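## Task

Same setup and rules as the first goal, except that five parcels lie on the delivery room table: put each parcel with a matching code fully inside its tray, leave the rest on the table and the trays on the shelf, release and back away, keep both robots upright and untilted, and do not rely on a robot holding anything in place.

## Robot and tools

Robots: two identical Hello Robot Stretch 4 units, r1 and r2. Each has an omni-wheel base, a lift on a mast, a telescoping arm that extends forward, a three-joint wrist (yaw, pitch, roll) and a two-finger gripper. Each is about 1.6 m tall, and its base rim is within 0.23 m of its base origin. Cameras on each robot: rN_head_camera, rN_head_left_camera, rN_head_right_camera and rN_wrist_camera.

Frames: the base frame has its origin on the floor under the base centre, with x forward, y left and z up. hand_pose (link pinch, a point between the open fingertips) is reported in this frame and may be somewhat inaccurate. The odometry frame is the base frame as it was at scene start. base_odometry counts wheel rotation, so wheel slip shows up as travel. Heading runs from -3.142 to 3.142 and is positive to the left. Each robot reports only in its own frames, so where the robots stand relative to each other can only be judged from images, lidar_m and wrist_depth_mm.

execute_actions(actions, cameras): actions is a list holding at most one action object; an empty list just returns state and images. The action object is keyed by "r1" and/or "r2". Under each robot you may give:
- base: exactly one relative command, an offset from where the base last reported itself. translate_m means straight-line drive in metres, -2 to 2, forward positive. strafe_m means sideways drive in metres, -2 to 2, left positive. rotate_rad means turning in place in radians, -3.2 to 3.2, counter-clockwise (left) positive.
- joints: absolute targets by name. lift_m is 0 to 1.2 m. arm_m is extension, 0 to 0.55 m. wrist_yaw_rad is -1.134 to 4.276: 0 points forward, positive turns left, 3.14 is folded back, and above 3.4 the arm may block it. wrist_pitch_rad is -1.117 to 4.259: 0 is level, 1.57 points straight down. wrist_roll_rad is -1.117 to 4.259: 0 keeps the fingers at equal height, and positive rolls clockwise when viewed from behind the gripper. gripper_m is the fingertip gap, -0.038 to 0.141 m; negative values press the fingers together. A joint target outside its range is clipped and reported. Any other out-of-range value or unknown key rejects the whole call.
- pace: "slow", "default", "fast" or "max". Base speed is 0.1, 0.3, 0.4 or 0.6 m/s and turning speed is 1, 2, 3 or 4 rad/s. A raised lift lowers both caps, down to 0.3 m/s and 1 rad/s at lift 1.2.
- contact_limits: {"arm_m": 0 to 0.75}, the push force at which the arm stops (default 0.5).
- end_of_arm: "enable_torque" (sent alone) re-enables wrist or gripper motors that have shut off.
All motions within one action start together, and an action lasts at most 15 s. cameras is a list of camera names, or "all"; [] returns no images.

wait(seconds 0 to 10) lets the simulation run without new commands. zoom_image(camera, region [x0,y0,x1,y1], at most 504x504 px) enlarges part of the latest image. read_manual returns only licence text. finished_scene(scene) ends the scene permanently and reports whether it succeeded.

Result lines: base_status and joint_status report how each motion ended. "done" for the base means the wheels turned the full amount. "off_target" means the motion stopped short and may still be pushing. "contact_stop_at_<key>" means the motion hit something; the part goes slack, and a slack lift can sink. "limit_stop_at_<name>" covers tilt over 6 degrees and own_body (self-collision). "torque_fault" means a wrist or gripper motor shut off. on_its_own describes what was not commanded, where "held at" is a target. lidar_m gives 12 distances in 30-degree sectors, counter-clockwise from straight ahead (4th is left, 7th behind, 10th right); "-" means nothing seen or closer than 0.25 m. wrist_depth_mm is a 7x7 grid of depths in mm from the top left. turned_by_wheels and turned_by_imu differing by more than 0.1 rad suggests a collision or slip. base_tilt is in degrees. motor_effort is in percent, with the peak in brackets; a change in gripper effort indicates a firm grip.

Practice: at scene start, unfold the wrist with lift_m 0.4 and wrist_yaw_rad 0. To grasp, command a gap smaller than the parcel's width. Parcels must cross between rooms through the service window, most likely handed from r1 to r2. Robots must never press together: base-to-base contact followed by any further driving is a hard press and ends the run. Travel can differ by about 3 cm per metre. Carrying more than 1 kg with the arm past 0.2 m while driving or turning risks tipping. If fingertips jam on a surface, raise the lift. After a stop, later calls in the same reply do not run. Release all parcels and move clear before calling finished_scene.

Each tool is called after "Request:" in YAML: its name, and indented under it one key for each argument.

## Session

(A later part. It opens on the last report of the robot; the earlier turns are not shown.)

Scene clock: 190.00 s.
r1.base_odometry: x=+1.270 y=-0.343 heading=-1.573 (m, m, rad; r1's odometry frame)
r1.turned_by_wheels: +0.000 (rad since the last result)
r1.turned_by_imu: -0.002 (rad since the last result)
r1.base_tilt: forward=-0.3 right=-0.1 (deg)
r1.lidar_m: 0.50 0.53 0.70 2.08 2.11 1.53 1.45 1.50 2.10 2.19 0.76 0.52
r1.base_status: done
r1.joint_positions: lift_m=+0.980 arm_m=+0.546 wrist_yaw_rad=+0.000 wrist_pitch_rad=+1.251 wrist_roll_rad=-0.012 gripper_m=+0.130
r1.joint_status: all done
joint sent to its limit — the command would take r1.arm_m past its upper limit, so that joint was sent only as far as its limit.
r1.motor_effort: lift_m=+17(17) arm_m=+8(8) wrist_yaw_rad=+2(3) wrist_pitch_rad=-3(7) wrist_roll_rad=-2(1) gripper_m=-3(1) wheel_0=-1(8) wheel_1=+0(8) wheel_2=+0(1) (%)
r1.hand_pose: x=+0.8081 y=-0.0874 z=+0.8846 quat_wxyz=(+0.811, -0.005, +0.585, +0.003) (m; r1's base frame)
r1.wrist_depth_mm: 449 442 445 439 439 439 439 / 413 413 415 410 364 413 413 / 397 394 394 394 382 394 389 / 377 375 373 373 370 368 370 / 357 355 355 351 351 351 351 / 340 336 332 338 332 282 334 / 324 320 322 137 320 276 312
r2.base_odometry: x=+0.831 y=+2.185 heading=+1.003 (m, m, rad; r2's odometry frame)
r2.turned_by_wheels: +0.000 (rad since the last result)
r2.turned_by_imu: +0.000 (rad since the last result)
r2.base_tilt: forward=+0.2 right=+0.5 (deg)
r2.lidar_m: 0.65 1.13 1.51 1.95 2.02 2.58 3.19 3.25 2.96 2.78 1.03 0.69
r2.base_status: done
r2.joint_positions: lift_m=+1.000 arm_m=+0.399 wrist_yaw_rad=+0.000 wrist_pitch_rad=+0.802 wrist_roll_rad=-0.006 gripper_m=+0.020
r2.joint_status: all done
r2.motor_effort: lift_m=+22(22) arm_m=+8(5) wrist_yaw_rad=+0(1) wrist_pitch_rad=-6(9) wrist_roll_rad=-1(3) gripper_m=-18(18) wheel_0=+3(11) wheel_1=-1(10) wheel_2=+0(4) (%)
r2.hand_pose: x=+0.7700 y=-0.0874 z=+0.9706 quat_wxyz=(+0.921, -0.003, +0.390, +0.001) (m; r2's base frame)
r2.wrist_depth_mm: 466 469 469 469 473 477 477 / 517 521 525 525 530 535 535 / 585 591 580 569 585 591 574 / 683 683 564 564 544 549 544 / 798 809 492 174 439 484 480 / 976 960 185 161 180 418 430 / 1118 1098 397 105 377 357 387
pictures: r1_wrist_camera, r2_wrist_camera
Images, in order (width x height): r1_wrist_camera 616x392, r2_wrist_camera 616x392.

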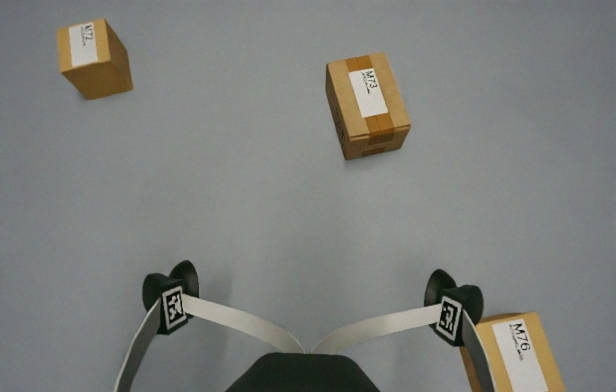

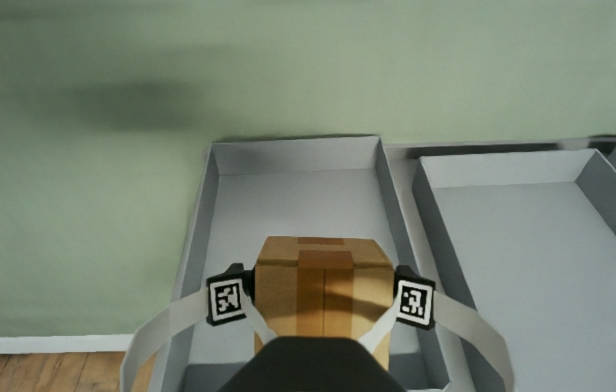

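Request:
execute_actions:
  actions:
    - {"r2":{"joints":{"lift_m":0.91}}}
  cameras: []

Request:
execute_actions:
  actions:
    - {"r2":{"joints":{"gripper_m":0.13}}}
  cameras: []

Request:
execute_actions:
  actions:
    - {"r2":{"joints":{"lift_m":1.0,"arm_m":0}}}
  cameras: []

Request:
execute_actions:
  actions:
    - {"r2":{"base":{"translate_m":-0.3},"joints":{"wrist_pitch_rad":0.4,"wrist_yaw_rad":-0.6}}}
  cameras: ["r2_wrist_camera","r2_head_camera"]

Scene clock: 197.23 s.
r1.base_odometry: x=+1.270 y=-0.343 heading=-1.573 (m, m, rad; r1's odometry frame)
r1.turned_by_wheels: +0.000 (rad since the last result)
r1.turned_by_imu: -0.001 (rad since the last result)
r1.base_tilt: forward=-0.5 right=-0.1 (deg)
r1.lidar_m: 0.51 0.51 0.72 2.06 2.14 1.54 1.45 1.52 2.10 2.21 0.76 0.53
r1.base_status: not commanded
r1.joint_positions: lift_m=+0.980 arm_m=+0.546 wrist_yaw_rad=+0.000 wrist_pitch_rad=+1.251 wrist_roll_rad=-0.012 gripper_m=+0.130
r1.joint_status: not commanded
r1.motor_effort: lift_m=+17(17) arm_m=+7(7) wrist_yaw_rad=+2(2) wrist_pitch_rad=-2(2) wrist_roll_rad=-1(2) gripper_m=-5(0) wheel_0=-1(1) wheel_1=+0(0) wheel_2=+0(0) (%)
r1.hand_pose: x=+0.8081 y=-0.0874 z=+0.8846 quat_wxyz=(+0.811, -0.005, +0.585, +0.003) (m; r1's base frame)
r1.wrist_depth_mm: 449 442 445 442 439 436 436 / 415 410 418 410 364 415 413 / 397 397 394 392 382 389 389 / 375 375 375 373 370 370 368 / 357 355 355 355 351 351 351 / 340 336 332 338 334 282 334 / 325 320 324 137 320 276 312
r2.base_odometry: x=+0.831 y=+2.185 heading=+1.003 (m, m, rad; r2's odometry frame)
r2.turned_by_wheels: +0.000 (rad since the last result)
r2.turned_by_imu: +0.000 (rad since the last result)
r2.base_tilt: forward=+0.2 right=+0.5 (deg)
r2.lidar_m: 0.66 1.12 1.51 1.95 2.01 2.58 3.19 3.26 2.98 2.77 1.02 0.69
r2.base_status: not commanded
r2.joint_positions: lift_m=+0.910 arm_m=+0.399 wrist_yaw_rad=+0.000 wrist_pitch_rad=+0.802 wrist_roll_rad=-0.006 gripper_m=+0.020
r2.joint_status: all done
r2.motor_effort: lift_m=+16(19) arm_m=+8(8) wrist_yaw_rad=-1(0) wrist_pitch_rad=-8(7) wrist_roll_rad=-2(1) gripper_m=-17(18) wheel_0=+2(3) wheel_1=-2(2) wheel_2=+0(0) (%)
r2.hand_pose: x=+0.7700 y=-0.0874 z=+0.8811 quat_wxyz=(+0.921, -0.003, +0.390, +0.001) (m; r2's base frame)
r2.wrist_depth_mm: 466 466 466 473 473 473 477 / 521 521 508 512 517 521 521 / 591 591 500 508 492 477 484 / 676 668 439 439 424 421 430 / 798 768 387 174 351 347 375 / 991 355 185 162 180 294 336 / 1060 300 309 105 297 291 274
pictures: none
No camera images: the call's "cameras" was empty. Leave "cameras" out to get every camera's image.

Scene clock: 199.23 s.
r1.base_odometry: x=+1.270 y=-0.343 heading=-1.573 (m, m, rad; r1's odometry frame)
r1.turned_by_wheels: +0.000 (rad since the last result)
r1.turned_by_imu: +0.000 (rad since the last result)
r1.base_tilt: forward=-0.3 right=-0.1 (deg)
r1.lidar_m: 0.49 0.51 0.73 2.08 2.10 1.56 1.45 1.51 2.10 2.20 0.74 0.52
r1.base_status: not commanded
r1.joint_positions: lift_m=+0.980 arm_m=+0.546 wrist_yaw_rad=+0.000 wrist_pitch_rad=+1.251 wrist_roll_rad=-0.012 gripper_m=+0.130
r1.joint_status: not commanded
r1.motor_effort: lift_m=+17(17) arm_m=+8(7) wrist_yaw_rad=+2(2) wrist_pitch_rad=-2(3) wrist_roll_rad=-1(2) gripper_m=+1(1) wheel_0=-1(1) wheel_1=+0(0) wheel_2=+0(0) (%)
r1.hand_pose: x=+0.8081 y=-0.0874 z=+0.8846 quat_wxyz=(+0.811, -0.005, +0.585, +0.003) (m; r1's base frame)
r1.wrist_depth_mm: 445 445 442 442 439 439 439 / 415 413 418 413 364 415 410 / 397 397 394 392 382 389 389 / 377 375 373 370 373 370 370 / 357 355 355 355 353 351 351 / 340 336 330 338 334 281 334 / 322 322 324 137 320 276 312
r2.base_odometry: x=+0.831 y=+2.185 heading=+1.003 (m, m, rad; r2's odometry frame)
r2.turned_by_wheels: +0.000 (rad since the last result)
r2.turned_by_imu: +0.000 (rad since the last result)
r2.base_tilt: forward=+0.2 right=+0.5 (deg)
r2.lidar_m: 0.65 1.15 1.48 1.94 1.99 2.60 3.18 3.24 2.96 2.78 1.02 0.69
r2.base_status: not commanded
r2.joint_positions: lift_m=+0.910 arm_m=+0.399 wrist_yaw_rad=+0.000 wrist_pitch_rad=+0.802 wrist_roll_rad=-0.006 gripper_m=+0.130
r2.joint_status: all done
r2.motor_effort: lift_m=+16(16) arm_m=+8(8) wrist_yaw_rad=+1(1) wrist_pitch_rad=-6(8) wrist_roll_rad=-2(1) gripper_m=+0(19) wheel_0=+3(3) wheel_1=-2(2) wheel_2=+0(0) (%)
r2.hand_pose: x=+0.7700 y=-0.0874 z=+0.8811 quat_wxyz=(+0.921, -0.003, +0.390, +0.001) (m; r2's base frame)
r2.wrist_depth_mm: 462 462 473 473 473 473 477 / 517 521 508 512 517 521 521 / 585 591 500 512 492 480 484 / 676 661 442 439 424 421 430 / 809 778 387 387 384 345 377 / 991 329 329 343 327 287 336 / 1060 310 309 105 303 296 274
pictures: none
No camera images: the call's "cameras" was empty. Leave "cameras" out to get every camera's image.

Scene clock: 201.53 s.
r1.base_odometry: x=+1.270 y=-0.343 heading=-1.573 (m, m, rad; r1's odometry frame)
r1.turned_by_wheels: +0.000 (rad since the last result)
r1.turned_by_imu: -0.001 (rad since the last result)
r1.base_tilt: forward=-0.4 right=-0.2 (deg)
r1.lidar_m: 0.50 0.52 0.72 2.07 2.11 1.54 1.46 1.50 2.10 2.19 0.73 0.53
r1.base_status: not commanded
r1.joint_positions: lift_m=+0.980 arm_m=+0.546 wrist_yaw_rad=+0.000 wrist_pitch_rad=+1.251 wrist_roll_rad=-0.012 gripper_m=+0.130
r1.joint_status: not commanded
r1.motor_effort: lift_m=+17(17) arm_m=+7(8) wrist_yaw_rad=+2(2) wrist_pitch_rad=-3(3) wrist_roll_rad=-2(2) gripper_m=-1(2) wheel_0=-1(1) wheel_1=+0(0) wheel_2=+0(0) (%)
r1.hand_pose: x=+0.8081 y=-0.0874 z=+0.8846 quat_wxyz=(+0.811, -0.005, +0.585, +0.003) (m; r1's base frame)
r1.wrist_depth_mm: 449 445 442 439 439 439 436 / 418 413 418 413 362 413 413 / 397 394 392 392 379 389 389 / 375 375 373 370 373 370 370 / 357 357 357 355 351 351 351 / 340 336 330 338 332 282 336 / 324 320 322 137 322 276 312
r2.base_odometry: x=+0.831 y=+2.185 heading=+1.003 (m, m, rad; r2's odometry frame)
r2.turned_by_wheels: +0.000 (rad since the last result)
r2.turned_by_imu: +0.000 (rad since the last result)
r2.base_tilt: forward=+0.2 right=+0.5 (deg)
r2.lidar_m: 0.65 1.14 1.49 1.95 1.99 2.58 3.18 3.26 2.97 2.76 0.99 0.69
r2.base_status: not commanded
r2.joint_positions: lift_m=+1.000 arm_m=+0.001 wrist_yaw_rad=+0.000 wrist_pitch_rad=+0.802 wrist_roll_rad=-0.006 gripper_m=+0.130
r2.joint_status: all done
r2.motor_effort: lift_m=+23(23) arm_m=-8(10) wrist_yaw_rad=+1(1) wrist_pitch_rad=-6(7) wrist_roll_rad=-2(2) gripper_m=+0(1) wheel_0=+3(3) wheel_1=-2(2) wheel_2=+0(0) (%)
r2.hand_pose: x=+0.3729 y=-0.0874 z=+0.9706 quat_wxyz=(+0.921, -0.003, +0.390, +0.001) (m; r2's base frame)
r2.wrist_depth_mm: 854 842 854 842 842 820 831 / 946 946 931 788 759 768 707 / 1078 1098 1025 634 627 647 621 / 1229 1229 1205 603 603 609 1281 / 1397 1397 1397 1366 1366 1397 1397 / 1255 1229 1205 1229 1205 1182 1229 / 1160 1138 1160 105 1118 1118 1118
pictures: none
No camera images: the call's "cameras" was empty. Leave "cameras" out to get every camera's image.

Scene clock: 204.00 s.
r1.base_odometry: x=+1.270 y=-0.343 heading=-1.573 (m, m, rad; r1's odometry frame)
r1.turned_by_wheels: +0.000 (rad since the last result)
r1.turned_by_imu: -0.001 (rad since the last result)
r1.base_tilt: forward=-0.4 right=-0.3 (deg)
r1.lidar_m: 0.47 0.52 0.72 2.07 2.14 1.57 1.47 1.53 2.09 2.21 0.74 0.54
r1.base_status: not commanded
r1.joint_positions: lift_m=+0.980 arm_m=+0.546 wrist_yaw_rad=+0.000 wrist_pitch_rad=+1.251 wrist_roll_rad=-0.012 gripper_m=+0.130
r1.joint_status: not commanded
r1.motor_effort: lift_m=+17(17) arm_m=+7(8) wrist_yaw_rad=+2(1) wrist_pitch_rad=-2(1) wrist_roll_rad=-1(1) gripper_m=+0(2) wheel_0=-1(1) wheel_1=+0(0) wheel_2=+0(0) (%)
r1.hand_pose: x=+0.8081 y=-0.0874 z=+0.8846 quat_wxyz=(+0.811, -0.005, +0.585, +0.003) (m; r1's base frame)
r1.wrist_depth_mm: 445 439 445 442 439 439 436 / 415 410 415 413 366 410 413 / 399 397 394 394 382 389 389 / 375 373 373 375 370 368 368 / 359 355 355 353 351 351 351 / 340 334 330 338 334 282 336 / 324 320 322 138 322 276 314
r2.base_odometry: x=+0.670 y=+1.932 heading=+1.003 (m, m, rad; r2's odometry frame)
r2.turned_by_wheels: +0.000 (rad since the last result)
r2.turned_by_imu: -0.001 (rad since the last result)
r2.base_tilt: forward=+0.1 right=+0.5 (deg)
r2.lidar_m: 0.93 1.45 1.87 1.92 1.99 2.55 2.85 2.93 2.96 2.80 2.18 1.02
r2.base_status: done
r2.joint_positions: lift_m=+1.000 arm_m=+0.001 wrist_yaw_rad=-0.600 wrist_pitch_rad=+0.403 wrist_roll_rad=-0.006 gripper_m=+0.130
r2.joint_status: all done
r2.motor_effort: lift_m=+22(23) arm_m=-8(8) wrist_yaw_rad=+0(7) wrist_pitch_rad=-9(9) wrist_roll_rad=-4(1) gripper_m=-1(1) wheel_0=-4(6) wheel_1=-2(6) wheel_2=+5(13) (%)
r2.hand_pose: x=+0.3421 y=-0.2219 z=+1.0649 quat_wxyz=(+0.936, +0.056, +0.192, -0.289) (m; r2's base frame)
r2.wrist_depth_mm: 960 1060 1205 1397 1618 1983 - / 991 1118 1255 1464 1708 - - / 1025 1160 1308 1499 1863 - - / 1025 1098 1118 1138 - - - / 809 842 991 1756 - - - / 1118 1281 1499 1708 1661 1618 1756 / 1205 1366 1464 105 1464 1430 1464
pictures: r2_head_camera, r2_wrist_camera
Images, in order (width x height): r2_head_camera 420x560, r2_wrist_camera 616x392.

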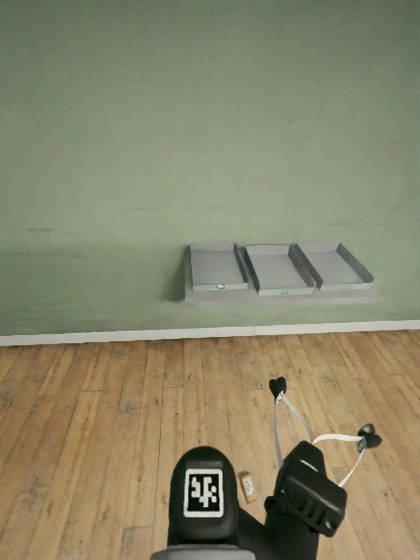

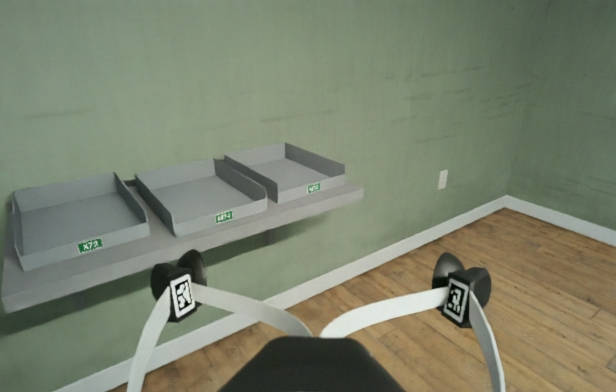

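Request:
zoom_image:
  camera: "r2_wrist_camera"
  region: [200,170,340,240]

Request:
execute_actions:
  actions:
    - {"r2":{"base":{"translate_m":-0.25},"joints":{"wrist_yaw_rad":0,"wrist_pitch_rad":1.5,"lift_m":0.5}}}
  cameras: ["r2_wrist_camera","r2_head_camera"]

Region (200, 170, 340, 240) of r2_wrist_camera's 616x392 image, scaled by 3.600.

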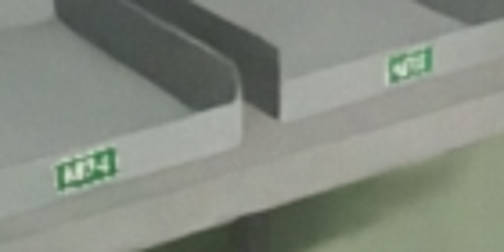

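Scene clock: 212.30 s.
r1.base_odometry: x=+1.270 y=-0.343 heading=-1.573 (m, m, rad; r1's odometry frame)
r1.turned_by_wheels: +0.000 (rad since the last result)
r1.turned_by_imu: -0.001 (rad since the last result)
r1.base_tilt: forward=-0.4 right=-0.2 (deg)
r1.lidar_m: 0.49 0.53 0.70 2.07 2.13 1.53 1.45 1.51 2.08 2.20 0.72 0.55
r1.base_status: not commanded
r1.joint_positions: lift_m=+0.980 arm_m=+0.546 wrist_yaw_rad=+0.000 wrist_pitch_rad=+1.251 wrist_roll_rad=-0.012 gripper_m=+0.130
r1.joint_status: not commanded
r1.motor_effort: lift_m=+17(17) arm_m=+7(8) wrist_yaw_rad=+2(2) wrist_pitch_rad=-2(2) wrist_roll_rad=-2(2) gripper_m=-4(1) wheel_0=-1(1) wheel_1=+0(0) wheel_2=+0(0) (%)
r1.hand_pose: x=+0.8081 y=-0.0874 z=+0.8846 quat_wxyz=(+0.811, -0.005, +0.585, +0.003) (m; r1's base frame)
r1.wrist_depth_mm: 449 445 442 439 439 439 436 / 418 410 418 415 364 413 413 / 399 394 394 394 382 392 387 / 377 375 373 373 370 370 368 / 357 355 355 355 353 349 351 / 340 336 332 338 334 281 334 / 324 320 322 138 320 276 314
r2.base_odometry: x=+0.535 y=+1.722 heading=+1.002 (m, m, rad; r2's odometry frame)
r2.turned_by_wheels: +0.000 (rad since the last result)
r2.turned_by_imu: -0.002 (rad since the last result)
r2.base_tilt: forward=+0.2 right=+0.5 (deg)
r2.lidar_m: 1.21 1.72 2.03 1.90 1.96 2.52 2.63 2.67 2.98 2.82 2.54 1.28
r2.base_status: done
r2.joint_positions: lift_m=+0.500 arm_m=+0.001 wrist_yaw_rad=+0.000 wrist_pitch_rad=+1.500 wrist_roll_rad=-0.006 gripper_m=+0.130
r2.joint_status: all done
r2.motor_effort: lift_m=+16(22) arm_m=-8(8) wrist_yaw_rad=+2(6) wrist_pitch_rad=-1(4) wrist_roll_rad=-2(1) gripper_m=-1(0) wheel_0=-5(11) wheel_1=-3(9) wheel_2=+4(14) (%)
r2.hand_pose: x=+0.1926 y=-0.0874 z=+0.3907 quat_wxyz=(+0.732, -0.002, +0.682, +0.002) (m; r2's base frame)
r2.wrist_depth_mm: 654 647 647 640 634 634 621 / 654 647 640 634 627 627 621 / 647 634 634 634 627 615 609 / 640 634 627 621 615 615 609 / 634 634 430 500 615 609 603 / 627 413 402 402 455 597 597 / 627 404 402 105 427 597 591
pictures: r2_head_camera, r2_wrist_camera
Images, in order (width x height): r2_head_camera 420x560, r2_wrist_camera 616x392.

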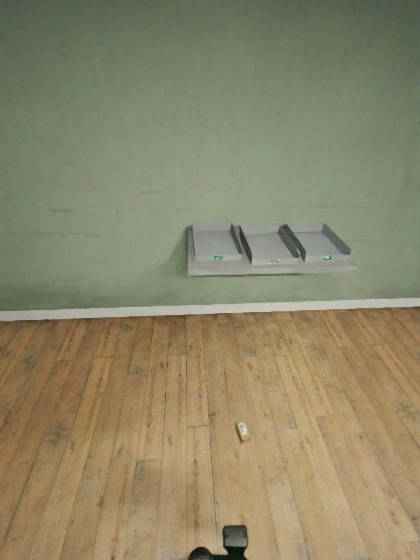

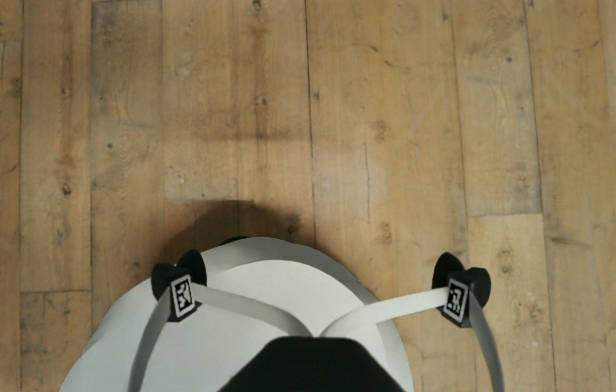

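Request:
execute_actions:
  actions:
    - {"r2":{"joints":{"arm_m":0.35,"lift_m":0.4}}}
  cameras: ["r2_wrist_camera"]

Scene clock: 218.07 s.
r1.base_odometry: x=+1.270 y=-0.343 heading=-1.573 (m, m, rad; r1's odometry frame)
r1.turned_by_wheels: +0.000 (rad since the last result)
r1.turned_by_imu: -0.001 (rad since the last result)
r1.base_tilt: forward=-0.3 right=-0.1 (deg)
r1.lidar_m: 0.48 0.48 0.72 2.07 2.15 1.54 1.46 1.53 2.10 2.18 0.73 0.53
r1.base_status: not commanded
r1.joint_positions: lift_m=+0.980 arm_m=+0.546 wrist_yaw_rad=+0.000 wrist_pitch_rad=+1.251 wrist_roll_rad=-0.012 gripper_m=+0.130
r1.joint_status: not commanded
r1.motor_effort: lift_m=+17(17) arm_m=+8(8) wrist_yaw_rad=+1(2) wrist_pitch_rad=-2(3) wrist_roll_rad=-1(2) gripper_m=+2(1) wheel_0=-1(1) wheel_1=+0(0) wheel_2=+0(0) (%)
r1.hand_pose: x=+0.8081 y=-0.0874 z=+0.8846 quat_wxyz=(+0.811, -0.005, +0.585, +0.003) (m; r1's base frame)
r1.wrist_depth_mm: 449 445 442 442 442 439 439 / 415 413 415 413 362 413 413 / 397 394 394 394 379 389 389 / 375 377 375 375 370 370 370 / 355 357 353 353 353 351 351 / 340 334 330 338 332 282 334 / 324 322 322 138 320 276 314
r2.base_odometry: x=+0.535 y=+1.722 heading=+1.002 (m, m, rad; r2's odometry frame)
r2.turned_by_wheels: +0.000 (rad since the last result)
r2.turned_by_imu: -0.001 (rad since the last result)
r2.base_tilt: forward=+0.2 right=+0.5 (deg)
r2.lidar_m: 1.20 1.70 2.05 1.91 1.98 2.52 2.62 2.65 3.02 2.81 2.57 1.29
r2.base_status: not commanded
r2.joint_positions: lift_m=+0.400 arm_m=+0.349 wrist_yaw_rad=+0.000 wrist_pitch_rad=+1.500 wrist_roll_rad=-0.006 gripper_m=+0.130
r2.joint_status: all done
r2.motor_effort: lift_m=+16(16) arm_m=+8(12) wrist_yaw_rad=+0(2) wrist_pitch_rad=-1(3) wrist_roll_rad=-2(1) gripper_m=-1(2) wheel_0=-5(4) wheel_1=-3(3) wheel_2=+3(3) (%)
r2.hand_pose: x=+0.5399 y=-0.0874 z=+0.2907 quat_wxyz=(+0.732, -0.002, +0.682, +0.002) (m; r2's base frame)
r2.wrist_depth_mm: 549 544 544 535 530 525 521 / 544 544 539 535 525 521 521 / 539 535 535 525 521 517 512 / 535 525 525 521 517 512 508 / 530 525 521 517 512 508 504 / 525 521 512 508 504 500 500 / 517 517 512 105 500 500 496
pictures: r2_wrist_camera
Images, in order (width x height): r2_wrist_camera 616x392.

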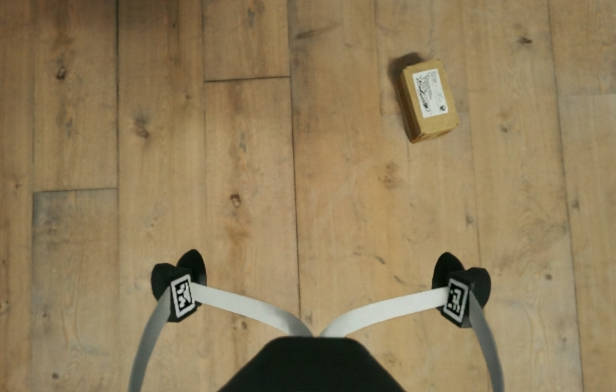

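Request:
execute_actions:
  actions:
    - {"r2":{"base":{"strafe_m":-0.148},"joints":{"arm_m":0.52,"lift_m":0.22}}}
  cameras: ["r2_wrist_camera"]

Scene clock: 224.30 s.
r1.base_odometry: x=+1.270 y=-0.343 heading=-1.573 (m, m, rad; r1's odometry frame)
r1.turned_by_wheels: +0.000 (rad since the last result)
r1.turned_by_imu: -0.001 (rad since the last result)
r1.base_tilt: forward=-0.4 right=-0.2 (deg)
r1.lidar_m: 0.49 0.52 0.72 2.07 2.14 1.55 1.46 1.48 2.08 2.18 0.73 0.52
r1.base_status: not commanded
r1.joint_positions: lift_m=+0.980 arm_m=+0.546 wrist_yaw_rad=+0.000 wrist_pitch_rad=+1.251 wrist_roll_rad=-0.012 gripper_m=+0.130
r1.joint_status: not commanded
r1.motor_effort: lift_m=+17(17) arm_m=+8(8) wrist_yaw_rad=+2(1) wrist_pitch_rad=-2(3) wrist_roll_rad=-1(2) gripper_m=-4(1) wheel_0=-1(1) wheel_1=+0(0) wheel_2=+0(0) (%)
r1.hand_pose: x=+0.8081 y=-0.0874 z=+0.8846 quat_wxyz=(+0.811, -0.005, +0.585, +0.003) (m; r1's base frame)
r1.wrist_depth_mm: 449 442 442 442 442 436 439 / 415 410 418 410 364 413 413 / 397 394 394 392 382 392 389 / 375 375 375 370 370 368 368 / 357 355 355 355 353 351 351 / 342 336 332 336 332 282 334 / 324 322 324 137 322 276 314
r2.base_odometry: x=+0.660 y=+1.642 heading=+1.002 (m, m, rad; r2's odometry frame)
r2.turned_by_wheels: +0.000 (rad since the last result)
r2.turned_by_imu: -0.001 (rad since the last result)
r2.base_tilt: forward=+0.2 right=+0.5 (deg)
r2.lidar_m: 1.21 1.72 2.17 2.07 2.13 2.75 2.60 2.69 2.87 2.66 2.59 1.30
r2.base_status: done
r2.joint_positions: lift_m=+0.220 arm_m=+0.519 wrist_yaw_rad=+0.000 wrist_pitch_rad=+1.500 wrist_roll_rad=-0.006 gripper_m=+0.130
r2.joint_status: all done
r2.motor_effort: lift_m=+16(16) arm_m=+8(4) wrist_yaw_rad=+0(0) wrist_pitch_rad=-2(1) wrist_roll_rad=-1(1) gripper_m=-1(1) wheel_0=+1(14) wheel_1=-2(10) wheel_2=+0(2) (%)
r2.hand_pose: x=+0.7098 y=-0.0874 z=+0.1107 quat_wxyz=(+0.732, -0.002, +0.682, +0.002) (m; r2's base frame)
r2.wrist_depth_mm: 359 357 355 349 347 345 342 / 357 353 349 347 345 343 338 / 353 351 347 345 342 338 336 / 351 347 345 283 338 334 332 / 347 343 340 278 334 332 330 / 343 340 336 278 330 329 327 / 342 338 336 105 329 325 324
pictures: r2_wrist_camera
Images, in order (width x height): r2_wrist_camera 616x392.

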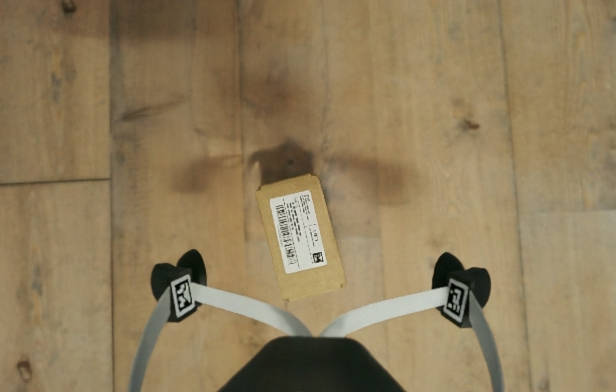

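Request:
execute_actions:
  actions:
    - {"r2":{"joints":{"arm_m":0.54,"lift_m":0.15}}}
  cameras: []

Request:
execute_actions:
  actions:
    - {"r2":{"joints":{"gripper_m":0.02}}}
  cameras: []

Request:
execute_actions:
  actions:
    - {"r2":{"joints":{"lift_m":1.05,"arm_m":0.2}}}
  cameras: ["r2_wrist_camera","r2_head_camera"]

Scene clock: 230.60 s.
r1.base_odometry: x=+1.270 y=-0.343 heading=-1.573 (m, m, rad; r1's odometry frame)
r1.turned_by_wheels: +0.000 (rad since the last result)
r1.turned_by_imu: -0.001 (rad since the last result)
r1.base_tilt: forward=-0.4 right=-0.2 (deg)
r1.lidar_m: 0.47 0.52 0.71 2.07 2.16 1.55 1.46 1.49 2.09 2.21 0.75 0.51
r1.base_status: not commanded
r1.joint_positions: lift_m=+0.980 arm_m=+0.546 wrist_yaw_rad=+0.000 wrist_pitch_rad=+1.251 wrist_roll_rad=-0.012 gripper_m=+0.130
r1.joint_status: not commanded
r1.motor_effort: lift_m=+17(17) arm_m=+7(8) wrist_yaw_rad=+2(2) wrist_pitch_rad=-2(2) wrist_roll_rad=-2(2) gripper_m=-1(1) wheel_0=-1(1) wheel_1=+0(0) wheel_2=+0(0) (%)
r1.hand_pose: x=+0.8081 y=-0.0874 z=+0.8846 quat_wxyz=(+0.811, -0.005, +0.585, +0.003) (m; r1's base frame)
r1.wrist_depth_mm: 445 445 442 439 439 436 436 / 415 413 418 410 364 413 410 / 394 394 394 392 382 389 389 / 373 375 375 375 370 368 368 / 357 355 355 353 351 351 351 / 340 334 330 336 334 282 334 / 325 320 322 137 322 277 312
r2.base_odometry: x=+0.660 y=+1.642 heading=+1.002 (m, m, rad; r2's odometry frame)
r2.turned_by_wheels: +0.000 (rad since the last result)
r2.turned_by_imu: +0.000 (rad since the last result)
r2.base_tilt: forward=+0.2 right=+0.6 (deg)
r2.lidar_m: 1.21 1.72 2.21 2.06 2.12 2.74 2.60 2.69 2.84 2.67 2.58 1.29
r2.base_status: not commanded
r2.joint_positions: lift_m=+0.150 arm_m=+0.539 wrist_yaw_rad=+0.000 wrist_pitch_rad=+1.500 wrist_roll_rad=-0.006 gripper_m=+0.130
r2.joint_status: all done
r2.motor_effort: lift_m=+16(15) arm_m=+8(11) wrist_yaw_rad=+0(0) wrist_pitch_rad=-1(2) wrist_roll_rad=-3(3) gripper_m=-2(1) wheel_0=+1(0) wheel_1=-2(2) wheel_2=+0(0) (%)
r2.hand_pose: x=+0.7298 y=-0.0874 z=+0.0407 quat_wxyz=(+0.732, -0.002, +0.682, +0.002) (m; r2's base frame)
r2.wrist_depth_mm: 286 285 282 279 277 274 273 / 283 281 278 276 274 272 270 / 281 279 276 274 272 270 267 / 279 276 273 272 268 266 265 / 277 274 270 211 267 264 263 / 273 271 266 207 263 260 260 / 271 268 266 105 260 259 258
pictures: none
No camera images: the call's "cameras" was empty. Leave "cameras" out to get every camera's image.

Scene clock: 232.60 s.
r1.base_odometry: x=+1.270 y=-0.343 heading=-1.573 (m, m, rad; r1's odometry frame)
r1.turned_by_wheels: +0.000 (rad since the last result)
r1.turned_by_imu: +0.000 (rad since the last result)
r1.base_tilt: forward=-0.4 right=-0.2 (deg)
r1.lidar_m: 0.49 0.52 0.71 2.06 2.14 1.52 1.44 1.52 2.10 2.21 0.77 0.52
r1.base_status: not commanded
r1.joint_positions: lift_m=+0.980 arm_m=+0.546 wrist_yaw_rad=+0.000 wrist_pitch_rad=+1.251 wrist_roll_rad=-0.012 gripper_m=+0.130
r1.joint_status: not commanded
r1.motor_effort: lift_m=+17(17) arm_m=+8(8) wrist_yaw_rad=+2(2) wrist_pitch_rad=-2(2) wrist_roll_rad=-1(1) gripper_m=+0(0) wheel_0=-1(1) wheel_1=+0(0) wheel_2=+0(0) (%)
r1.hand_pose: x=+0.8081 y=-0.0874 z=+0.8846 quat_wxyz=(+0.811, -0.005, +0.585, +0.003) (m; r1's base frame)
r1.wrist_depth_mm: 449 445 442 439 439 439 439 / 415 413 418 410 364 415 410 / 394 397 394 392 382 389 389 / 377 375 373 373 373 370 368 / 357 355 355 355 351 351 351 / 338 336 332 336 334 282 334 / 324 320 324 138 322 276 314
r2.base_odometry: x=+0.660 y=+1.642 heading=+1.002 (m, m, rad; r2's odometry frame)
r2.turned_by_wheels: +0.000 (rad since the last result)
r2.turned_by_imu: +0.000 (rad since the last result)
r2.base_tilt: forward=+0.2 right=+0.5 (deg)
r2.lidar_m: 1.21 1.71 2.19 2.06 2.12 2.75 2.62 2.70 2.83 2.68 2.57 1.29
r2.base_status: not commanded
r2.joint_positions: lift_m=+0.150 arm_m=+0.539 wrist_yaw_rad=+0.000 wrist_pitch_rad=+1.500 wrist_roll_rad=-0.006 gripper_m=+0.020
r2.joint_status: all done
r2.motor_effort: lift_m=+16(16) arm_m=+8(8) wrist_yaw_rad=+1(3) wrist_pitch_rad=-2(2) wrist_roll_rad=-2(1) gripper_m=-16(18) wheel_0=+0(1) wheel_1=-2(2) wheel_2=+0(0) (%)
r2.hand_pose: x=+0.7298 y=-0.0874 z=+0.0407 quat_wxyz=(+0.732, -0.002, +0.682, +0.002) (m; r2's base frame)
r2.wrist_depth_mm: 287 283 281 279 277 274 272 / 283 281 278 276 274 271 270 / 281 278 276 273 271 270 266 / 278 276 273 271 268 267 265 / 276 273 271 202 265 264 262 / 273 270 190 198 189 260 259 / 271 267 266 105 260 258 257
pictures: none
No camera images: the call's "cameras" was empty. Leave "cameras" out to get every camera's image.

Scene clock: 236.87 s.
r1.base_odometry: x=+1.270 y=-0.343 heading=-1.573 (m, m, rad; r1's odometry frame)
r1.turned_by_wheels: +0.000 (rad since the last result)
r1.turned_by_imu: -0.001 (rad since the last result)
r1.base_tilt: forward=-0.4 right=-0.2 (deg)
r1.lidar_m: 0.49 0.53 0.71 2.06 2.16 1.53 1.46 1.52 2.09 2.21 0.76 0.53
r1.base_status: not commanded
r1.joint_positions: lift_m=+0.980 arm_m=+0.546 wrist_yaw_rad=+0.000 wrist_pitch_rad=+1.251 wrist_roll_rad=-0.012 gripper_m=+0.130
r1.joint_status: not commanded
r1.motor_effort: lift_m=+17(17) arm_m=+7(8) wrist_yaw_rad=+2(1) wrist_pitch_rad=-1(2) wrist_roll_rad=-2(2) gripper_m=-5(1) wheel_0=-1(1) wheel_1=+0(0) wheel_2=+0(0) (%)
r1.hand_pose: x=+0.8081 y=-0.0874 z=+0.8846 quat_wxyz=(+0.811, -0.005, +0.585, +0.003) (m; r1's base frame)
r1.wrist_depth_mm: 445 442 442 442 439 439 433 / 415 410 418 410 364 413 410 / 394 397 394 392 382 392 389 / 375 375 375 370 373 370 368 / 357 355 353 355 351 351 351 / 340 334 332 336 332 281 334 / 324 322 325 137 320 276 314
r2.base_odometry: x=+0.660 y=+1.642 heading=+1.002 (m, m, rad; r2's odometry frame)
r2.turned_by_wheels: +0.000 (rad since the last result)
r2.turned_by_imu: +0.000 (rad since the last result)
r2.base_tilt: forward=+0.2 right=+0.5 (deg)
r2.lidar_m: 1.21 1.71 2.21 2.06 2.11 2.75 2.62 2.69 2.83 2.67 2.58 1.31
r2.base_status: not commanded
r2.joint_positions: lift_m=+1.050 arm_m=+0.201 wrist_yaw_rad=+0.000 wrist_pitch_rad=+1.501 wrist_roll_rad=-0.006 gripper_m=+0.020
r2.joint_status: all done
r2.motor_effort: lift_m=+23(26) arm_m=-8(11) wrist_yaw_rad=+2(2) wrist_pitch_rad=-3(3) wrist_roll_rad=-2(2) gripper_m=-16(16) wheel_0=+1(1) wheel_1=-2(2) wheel_2=+0(0) (%)
r2.hand_pose: x=+0.3926 y=-0.0874 z=+0.9401 quat_wxyz=(+0.731, -0.002, +0.682, +0.002) (m; r2's base frame)
r2.wrist_depth_mm: 1255 1229 1229 1205 1182 1160 1160 / 1205 1205 1205 1182 1160 1160 1160 / 1205 1205 1205 1160 1160 1160 1160 / 1182 1182 1182 1182 1160 1160 1160 / 1182 1182 1160 201 1138 1138 1138 / 1182 1160 189 198 190 1118 1118 / 1160 1160 946 105 1138 1118 1118
pictures: r2_head_camera, r2_wrist_camera
Images, in order (width x height): r2_head_camera 420x560, r2_wrist_camera 616x392.

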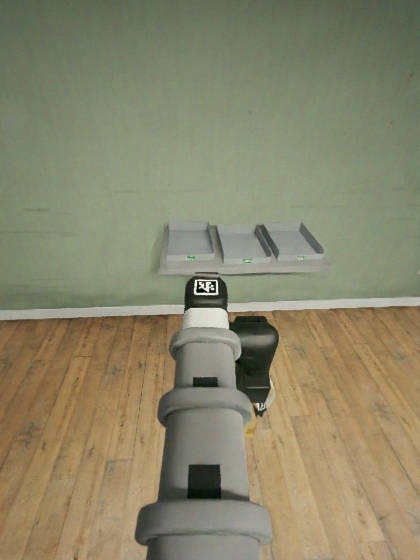

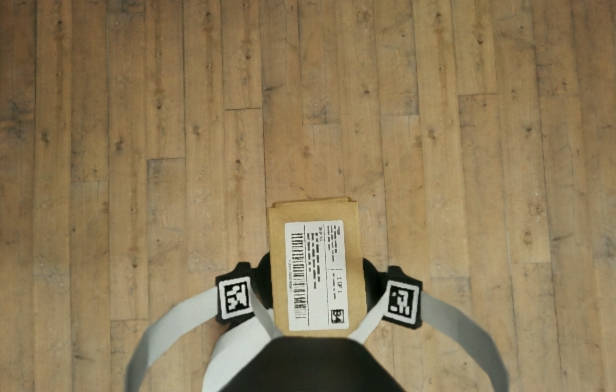

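Request:
execute_actions:
  actions:
    - {"r2":{"base":{"strafe_m":0.2},"joints":{"lift_m":1.15}}}
  cameras: []

Request:
execute_actions:
  actions:
    - {"r2":{"base":{"translate_m":0.55}}}
  cameras: ["r2_wrist_camera","r2_head_camera"]

Scene clock: 245.67 s.
r1.base_odometry: x=+1.270 y=-0.343 heading=-1.573 (m, m, rad; r1's odometry frame)
r1.turned_by_wheels: +0.000 (rad since the last result)
r1.turned_by_imu: -0.001 (rad since the last result)
r1.base_tilt: forward=-0.4 right=-0.2 (deg)
r1.lidar_m: 0.49 0.51 0.72 2.07 2.11 1.54 1.46 1.52 2.10 2.19 0.75 0.54
r1.base_status: not commanded
r1.joint_positions: lift_m=+0.980 arm_m=+0.546 wrist_yaw_rad=+0.000 wrist_pitch_rad=+1.251 wrist_roll_rad=-0.012 gripper_m=+0.130
r1.joint_status: not commanded
r1.motor_effort: lift_m=+17(17) arm_m=+8(8) wrist_yaw_rad=+1(2) wrist_pitch_rad=-2(3) wrist_roll_rad=-2(2) gripper_m=+1(2) wheel_0=-1(1) wheel_1=+0(0) wheel_2=+0(0) (%)
r1.hand_pose: x=+0.8081 y=-0.0874 z=+0.8846 quat_wxyz=(+0.811, -0.005, +0.585, +0.003) (m; r1's base frame)
r1.wrist_depth_mm: 449 442 442 442 442 439 436 / 418 413 418 410 364 415 413 / 397 394 394 394 382 389 389 / 375 373 375 373 370 370 368 / 357 355 355 351 353 353 351 / 342 336 332 338 334 281 334 / 325 320 322 138 322 276 312
r2.base_odometry: x=+0.492 y=+1.750 heading=+1.002 (m, m, rad; r2's odometry frame)
r2.turned_by_wheels: +0.000 (rad since the last result)
r2.turned_by_imu: -0.001 (rad since the last result)
r2.base_tilt: forward=+0.2 right=+0.6 (deg)
r2.lidar_m: 1.20 1.69 1.99 1.86 1.92 2.48 2.65 2.62 3.05 2.87 2.57 1.28
r2.base_status: done
r2.joint_positions: lift_m=+1.150 arm_m=+0.201 wrist_yaw_rad=+0.000 wrist_pitch_rad=+1.500 wrist_roll_rad=-0.006 gripper_m=+0.020
r2.joint_status: all done
r2.motor_effort: lift_m=+23(24) arm_m=-8(8) wrist_yaw_rad=+1(0) wrist_pitch_rad=-3(3) wrist_roll_rad=-2(3) gripper_m=-17(17) wheel_0=-2(12) wheel_1=+1(12) wheel_2=+0(1) (%)
r2.hand_pose: x=+0.3926 y=-0.0874 z=+1.0401 quat_wxyz=(+0.732, -0.002, +0.682, +0.002) (m; r2's base frame)
r2.wrist_depth_mm: 1336 1308 1308 1308 1281 1281 1255 / 1308 1308 1308 1281 1281 1281 1281 / 1308 1308 1281 1281 1255 1255 1255 / 1308 1281 1281 1281 1255 1229 1229 / 1281 1281 1281 201 1229 1229 1205 / 1281 1281 190 199 189 1255 1205 / 1255 1255 1229 105 1205 1205 1205
pictures: none
No camera images: the call's "cameras" was empty. Leave "cameras" out to get every camera's image.

Scene clock: 249.00 s.
r1.base_odometry: x=+1.270 y=-0.343 heading=-1.573 (m, m, rad; r1's odometry frame)
r1.turned_by_wheels: +0.000 (rad since the last result)
r1.turned_by_imu: -0.001 (rad since the last result)
r1.base_tilt: forward=-0.4 right=-0.1 (deg)
r1.lidar_m: 0.49 0.52 0.71 2.07 2.13 1.54 1.46 1.51 2.10 2.19 0.76 0.54
r1.base_status: not commanded
r1.joint_positions: lift_m=+0.980 arm_m=+0.546 wrist_yaw_rad=+0.000 wrist_pitch_rad=+1.251 wrist_roll_rad=-0.012 gripper_m=+0.130
r1.joint_status: not commanded
r1.motor_effort: lift_m=+17(17) arm_m=+8(8) wrist_yaw_rad=+2(2) wrist_pitch_rad=-3(2) wrist_roll_rad=-1(2) gripper_m=+1(1) wheel_0=-1(1) wheel_1=+0(0) wheel_2=+0(0) (%)
r1.hand_pose: x=+0.8081 y=-0.0874 z=+0.8846 quat_wxyz=(+0.811, -0.005, +0.585, +0.003) (m; r1's base frame)
r1.wrist_depth_mm: 449 445 442 442 442 436 436 / 415 413 415 413 364 413 410 / 397 397 394 392 382 392 392 / 373 375 370 373 373 370 368 / 357 355 357 353 351 349 349 / 340 334 330 338 334 281 332 / 324 322 322 138 322 277 312
r2.base_odometry: x=+0.787 y=+2.213 heading=+1.003 (m, m, rad; r2's odometry frame)
r2.turned_by_wheels: +0.000 (rad since the last result)
r2.turned_by_imu: +0.001 (rad since the last result)
r2.base_tilt: forward=+0.1 right=+0.6 (deg)
r2.lidar_m: 0.66 1.13 1.46 1.90 1.94 2.50 3.18 3.26 3.02 2.83 1.02 0.69
r2.base_status: done
r2.joint_positions: lift_m=+1.150 arm_m=+0.201 wrist_yaw_rad=+0.000 wrist_pitch_rad=+1.500 wrist_roll_rad=-0.006 gripper_m=+0.020
r2.joint_status: not commanded
r2.motor_effort: lift_m=+23(23) arm_m=-8(8) wrist_yaw_rad=+0(1) wrist_pitch_rad=-2(2) wrist_roll_rad=-1(3) gripper_m=-16(17) wheel_0=+4(5) wheel_1=+3(7) wheel_2=-2(12) (%)
r2.hand_pose: x=+0.3926 y=-0.0874 z=+1.0401 quat_wxyz=(+0.732, -0.002, +0.682, +0.002) (m; r2's base frame)
r2.wrist_depth_mm: 1255 1255 1229 525 517 517 512 / 1336 1308 1308 1308 1281 1281 1255 / 1308 1308 1281 1281 1255 1255 1255 / 1308 1281 1281 1255 1255 1255 1229 / 1281 1281 1255 202 1255 1255 1229 / 1255 1255 190 198 189 1229 1229 / 1281 1229 1229 105 1229 1205 1182
pictures: r2_head_camera, r2_wrist_camera
Images, in order (width x height): r2_head_camera 420x560, r2_wrist_camera 616x392.

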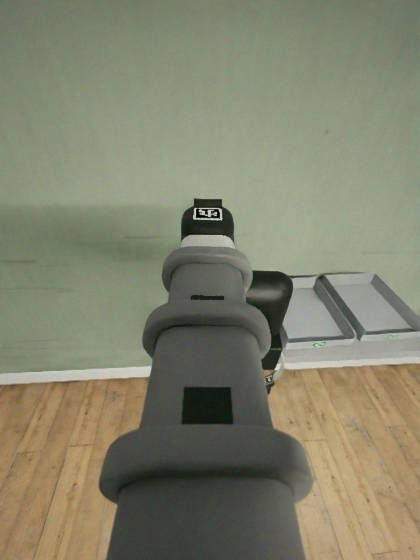

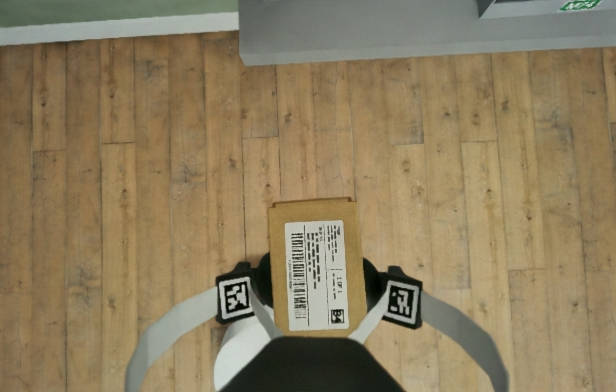

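Request:
execute_actions:
  actions:
    - {"r2":{"base":{"translate_m":0.1},"joints":{"arm_m":0.55}}}
  cameras: ["r2_wrist_camera"]

Scene clock: 257.87 s.
r1.base_odometry: x=+1.270 y=-0.343 heading=-1.573 (m, m, rad; r1's odometry frame)
r1.turned_by_wheels: +0.000 (rad since the last result)
r1.turned_by_imu: -0.001 (rad since the last result)
r1.base_tilt: forward=-0.4 right=-0.1 (deg)
r1.lidar_m: 0.51 0.51 0.74 2.07 2.12 1.55 1.47 1.51 2.13 2.21 0.74 0.52
r1.base_status: not commanded
r1.joint_positions: lift_m=+0.980 arm_m=+0.546 wrist_yaw_rad=+0.000 wrist_pitch_rad=+1.251 wrist_roll_rad=-0.012 gripper_m=+0.130
r1.joint_status: not commanded
r1.motor_effort: lift_m=+17(17) arm_m=+8(8) wrist_yaw_rad=+1(2) wrist_pitch_rad=-3(3) wrist_roll_rad=-2(2) gripper_m=-4(2) wheel_0=-1(1) wheel_1=+0(0) wheel_2=+0(0) (%)
r1.hand_pose: x=+0.8081 y=-0.0874 z=+0.8846 quat_wxyz=(+0.811, -0.005, +0.585, +0.003) (m; r1's base frame)
r1.wrist_depth_mm: 449 445 439 442 442 439 436 / 415 413 418 413 362 410 413 / 397 394 394 392 384 389 389 / 377 375 373 370 368 370 368 / 357 357 355 355 353 351 349 / 340 336 332 338 332 282 334 / 324 320 324 137 320 276 314
r2.base_odometry: x=+0.841 y=+2.298 heading=+1.003 (m, m, rad; r2's odometry frame)
r2.turned_by_wheels: +0.000 (rad since the last result)
r2.turned_by_imu: +0.000 (rad since the last result)
r2.base_tilt: forward=+0.2 right=+0.5 (deg)
r2.lidar_m: 0.54 1.01 1.36 1.89 1.95 2.51 3.30 3.34 3.00 2.82 0.89 0.59
r2.base_status: done
r2.joint_positions: lift_m=+1.150 arm_m=+0.547 wrist_yaw_rad=+0.000 wrist_pitch_rad=+1.500 wrist_roll_rad=-0.006 gripper_m=+0.020
r2.joint_status: all done
joint sent to its limit — the command would take r2.arm_m past its upper limit, so that joint was sent only as far as its limit.
r2.motor_effort: lift_m=+23(23) arm_m=+8(8) wrist_yaw_rad=+0(0) wrist_pitch_rad=+0(3) wrist_roll_rad=-4(0) gripper_m=-17(16) wheel_0=+5(12) wheel_1=+2(8) wheel_2=-2(12) (%)
r2.hand_pose: x=+0.7383 y=-0.0874 z=+1.0401 quat_wxyz=(+0.732, -0.002, +0.682, +0.002) (m; r2's base frame)
r2.wrist_depth_mm: 455 466 466 466 466 488 488 / 634 647 521 517 508 504 500 / 1008 1060 866 512 508 500 496 / 1308 1281 1255 508 500 496 496 / 1281 1281 1255 201 492 492 488 / 1281 1255 190 199 189 462 484 / 1255 1255 1255 105 488 484 484
pictures: r2_wrist_camera
Images, in order (width x height): r2_wrist_camera 616x392.

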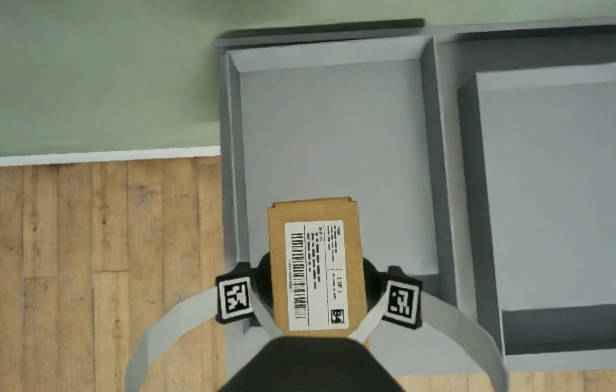

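Request:
execute_actions:
  actions:
    - {"r2":{"base":{"translate_m":0.08}}}
  cameras: []

Request:
execute_actions:
  actions:
    - {"r2":{"base":{"strafe_m":-0.03},"joints":{"lift_m":0.93}}}
  cameras: ["r2_wrist_camera"]

Scene clock: 264.13 s.
r1.base_odometry: x=+1.270 y=-0.343 heading=-1.573 (m, m, rad; r1's odometry frame)
r1.turned_by_wheels: +0.000 (rad since the last result)
r1.turned_by_imu: -0.001 (rad since the last result)
r1.base_tilt: forward=-0.4 right=-0.2 (deg)
r1.lidar_m: 0.48 0.54 0.69 2.06 2.15 1.54 1.46 1.51 2.11 2.18 0.74 0.52
r1.base_status: not commanded
r1.joint_positions: lift_m=+0.980 arm_m=+0.546 wrist_yaw_rad=+0.000 wrist_pitch_rad=+1.251 wrist_roll_rad=-0.012 gripper_m=+0.130
r1.joint_status: not commanded
r1.motor_effort: lift_m=+17(17) arm_m=+7(8) wrist_yaw_rad=+2(2) wrist_pitch_rad=-3(3) wrist_roll_rad=-2(1) gripper_m=-1(5) wheel_0=-1(1) wheel_1=+0(0) wheel_2=+0(0) (%)
r1.hand_pose: x=+0.8081 y=-0.0874 z=+0.8846 quat_wxyz=(+0.811, -0.005, +0.585, +0.003) (m; r1's base frame)
r1.wrist_depth_mm: 445 442 442 442 439 436 439 / 413 413 418 413 364 413 413 / 394 394 394 392 382 389 389 / 377 373 373 373 370 370 368 / 357 355 353 353 351 351 351 / 340 336 330 336 334 282 334 / 325 320 324 138 322 276 312
r2.base_odometry: x=+0.884 y=+2.365 heading=+1.004 (m, m, rad; r2's odometry frame)
r2.turned_by_wheels: +0.001 (rad since the last result)
r2.turned_by_imu: +0.000 (rad since the last result)
r2.base_tilt: forward=+0.2 right=+0.5 (deg)
r2.lidar_m: 0.47 0.94 1.23 1.91 1.94 2.53 3.39 3.44 3.00 2.82 0.73 0.51
r2.base_status: done
r2.joint_positions: lift_m=+1.150 arm_m=+0.547 wrist_yaw_rad=+0.000 wrist_pitch_rad=+1.500 wrist_roll_rad=-0.006 gripper_m=+0.020
r2.joint_status: not commanded
r2.motor_effort: lift_m=+23(23) arm_m=+8(8) wrist_yaw_rad=+0(1) wrist_pitch_rad=-1(2) wrist_roll_rad=-1(2) gripper_m=-17(16) wheel_0=+6(9) wheel_1=+3(7) wheel_2=-2(13) (%)
r2.hand_pose: x=+0.7383 y=-0.0874 z=+1.0401 quat_wxyz=(+0.732, -0.002, +0.682, +0.002) (m; r2's base frame)
r2.wrist_depth_mm: 309 315 322 327 334 340 345 / 427 439 449 459 452 484 480 / 691 723 517 508 504 504 496 / 1308 1281 512 508 504 496 492 / 1281 1281 512 202 492 492 488 / 1281 1281 189 198 189 484 484 / 1281 1255 1255 105 488 462 480
pictures: none
No camera images: the call's "cameras" was empty. Leave "cameras" out to get every camera's image.

Scene clock: 266.13 s.
r1.base_odometry: x=+1.270 y=-0.343 heading=-1.573 (m, m, rad; r1's odometry frame)
r1.turned_by_wheels: +0.000 (rad since the last result)
r1.turned_by_imu: +0.000 (rad since the last result)
r1.base_tilt: forward=-0.5 right=-0.1 (deg)
r1.lidar_m: 0.49 0.53 0.72 2.05 2.13 1.52 1.45 1.53 2.09 2.21 0.76 0.56
r1.base_status: not commanded
r1.joint_positions: lift_m=+0.980 arm_m=+0.546 wrist_yaw_rad=+0.000 wrist_pitch_rad=+1.251 wrist_roll_rad=-0.012 gripper_m=+0.130
r1.joint_status: not commanded
r1.motor_effort: lift_m=+17(17) arm_m=+8(8) wrist_yaw_rad=+2(2) wrist_pitch_rad=-1(3) wrist_roll_rad=-1(1) gripper_m=+1(0) wheel_0=-1(1) wheel_1=+0(0) wheel_2=+0(0) (%)
r1.hand_pose: x=+0.8081 y=-0.0874 z=+0.8846 quat_wxyz=(+0.811, -0.005, +0.585, +0.003) (m; r1's base frame)
r1.wrist_depth_mm: 445 445 445 442 442 439 436 / 415 413 415 410 362 410 413 / 397 394 394 394 382 387 389 / 377 375 375 373 373 370 370 / 357 355 355 353 353 353 349 / 340 336 332 336 332 282 334 / 325 320 322 137 322 277 314
r2.base_odometry: x=+0.909 y=+2.349 heading=+1.004 (m, m, rad; r2's odometry frame)
r2.turned_by_wheels: +0.000 (rad since the last result)
r2.turned_by_imu: +0.000 (rad since the last result)
r2.base_tilt: forward=+0.2 right=+0.5 (deg)
r2.lidar_m: 0.46 0.95 1.26 1.95 1.99 2.58 3.40 3.45 2.97 2.80 0.76 0.51
r2.base_status: done
r2.joint_positions: lift_m=+0.930 arm_m=+0.547 wrist_yaw_rad=+0.000 wrist_pitch_rad=+1.500 wrist_roll_rad=-0.006 gripper_m=+0.020
r2.joint_status: all done
r2.motor_effort: lift_m=+16(21) arm_m=+8(8) wrist_yaw_rad=+1(1) wrist_pitch_rad=-1(2) wrist_roll_rad=-2(1) gripper_m=-16(16) wheel_0=+1(12) wheel_1=-2(9) wheel_2=+0(1) (%)
r2.hand_pose: x=+0.7383 y=-0.0874 z=+0.8207 quat_wxyz=(+0.732, -0.002, +0.682, +0.002) (m; r2's base frame)
r2.wrist_depth_mm: 312 259 266 262 271 260 290 / 430 285 294 293 289 286 255 / 699 278 293 290 286 273 251 / 1078 272 290 286 283 279 255 / 1060 268 286 201 281 266 258 / 1042 264 189 198 190 234 263 / 1042 241 282 105 277 236 260
pictures: r2_wrist_camera
Images, in order (width x height): r2_wrist_camera 616x392.

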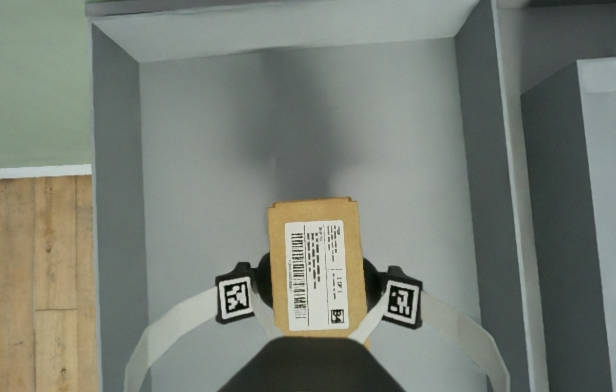

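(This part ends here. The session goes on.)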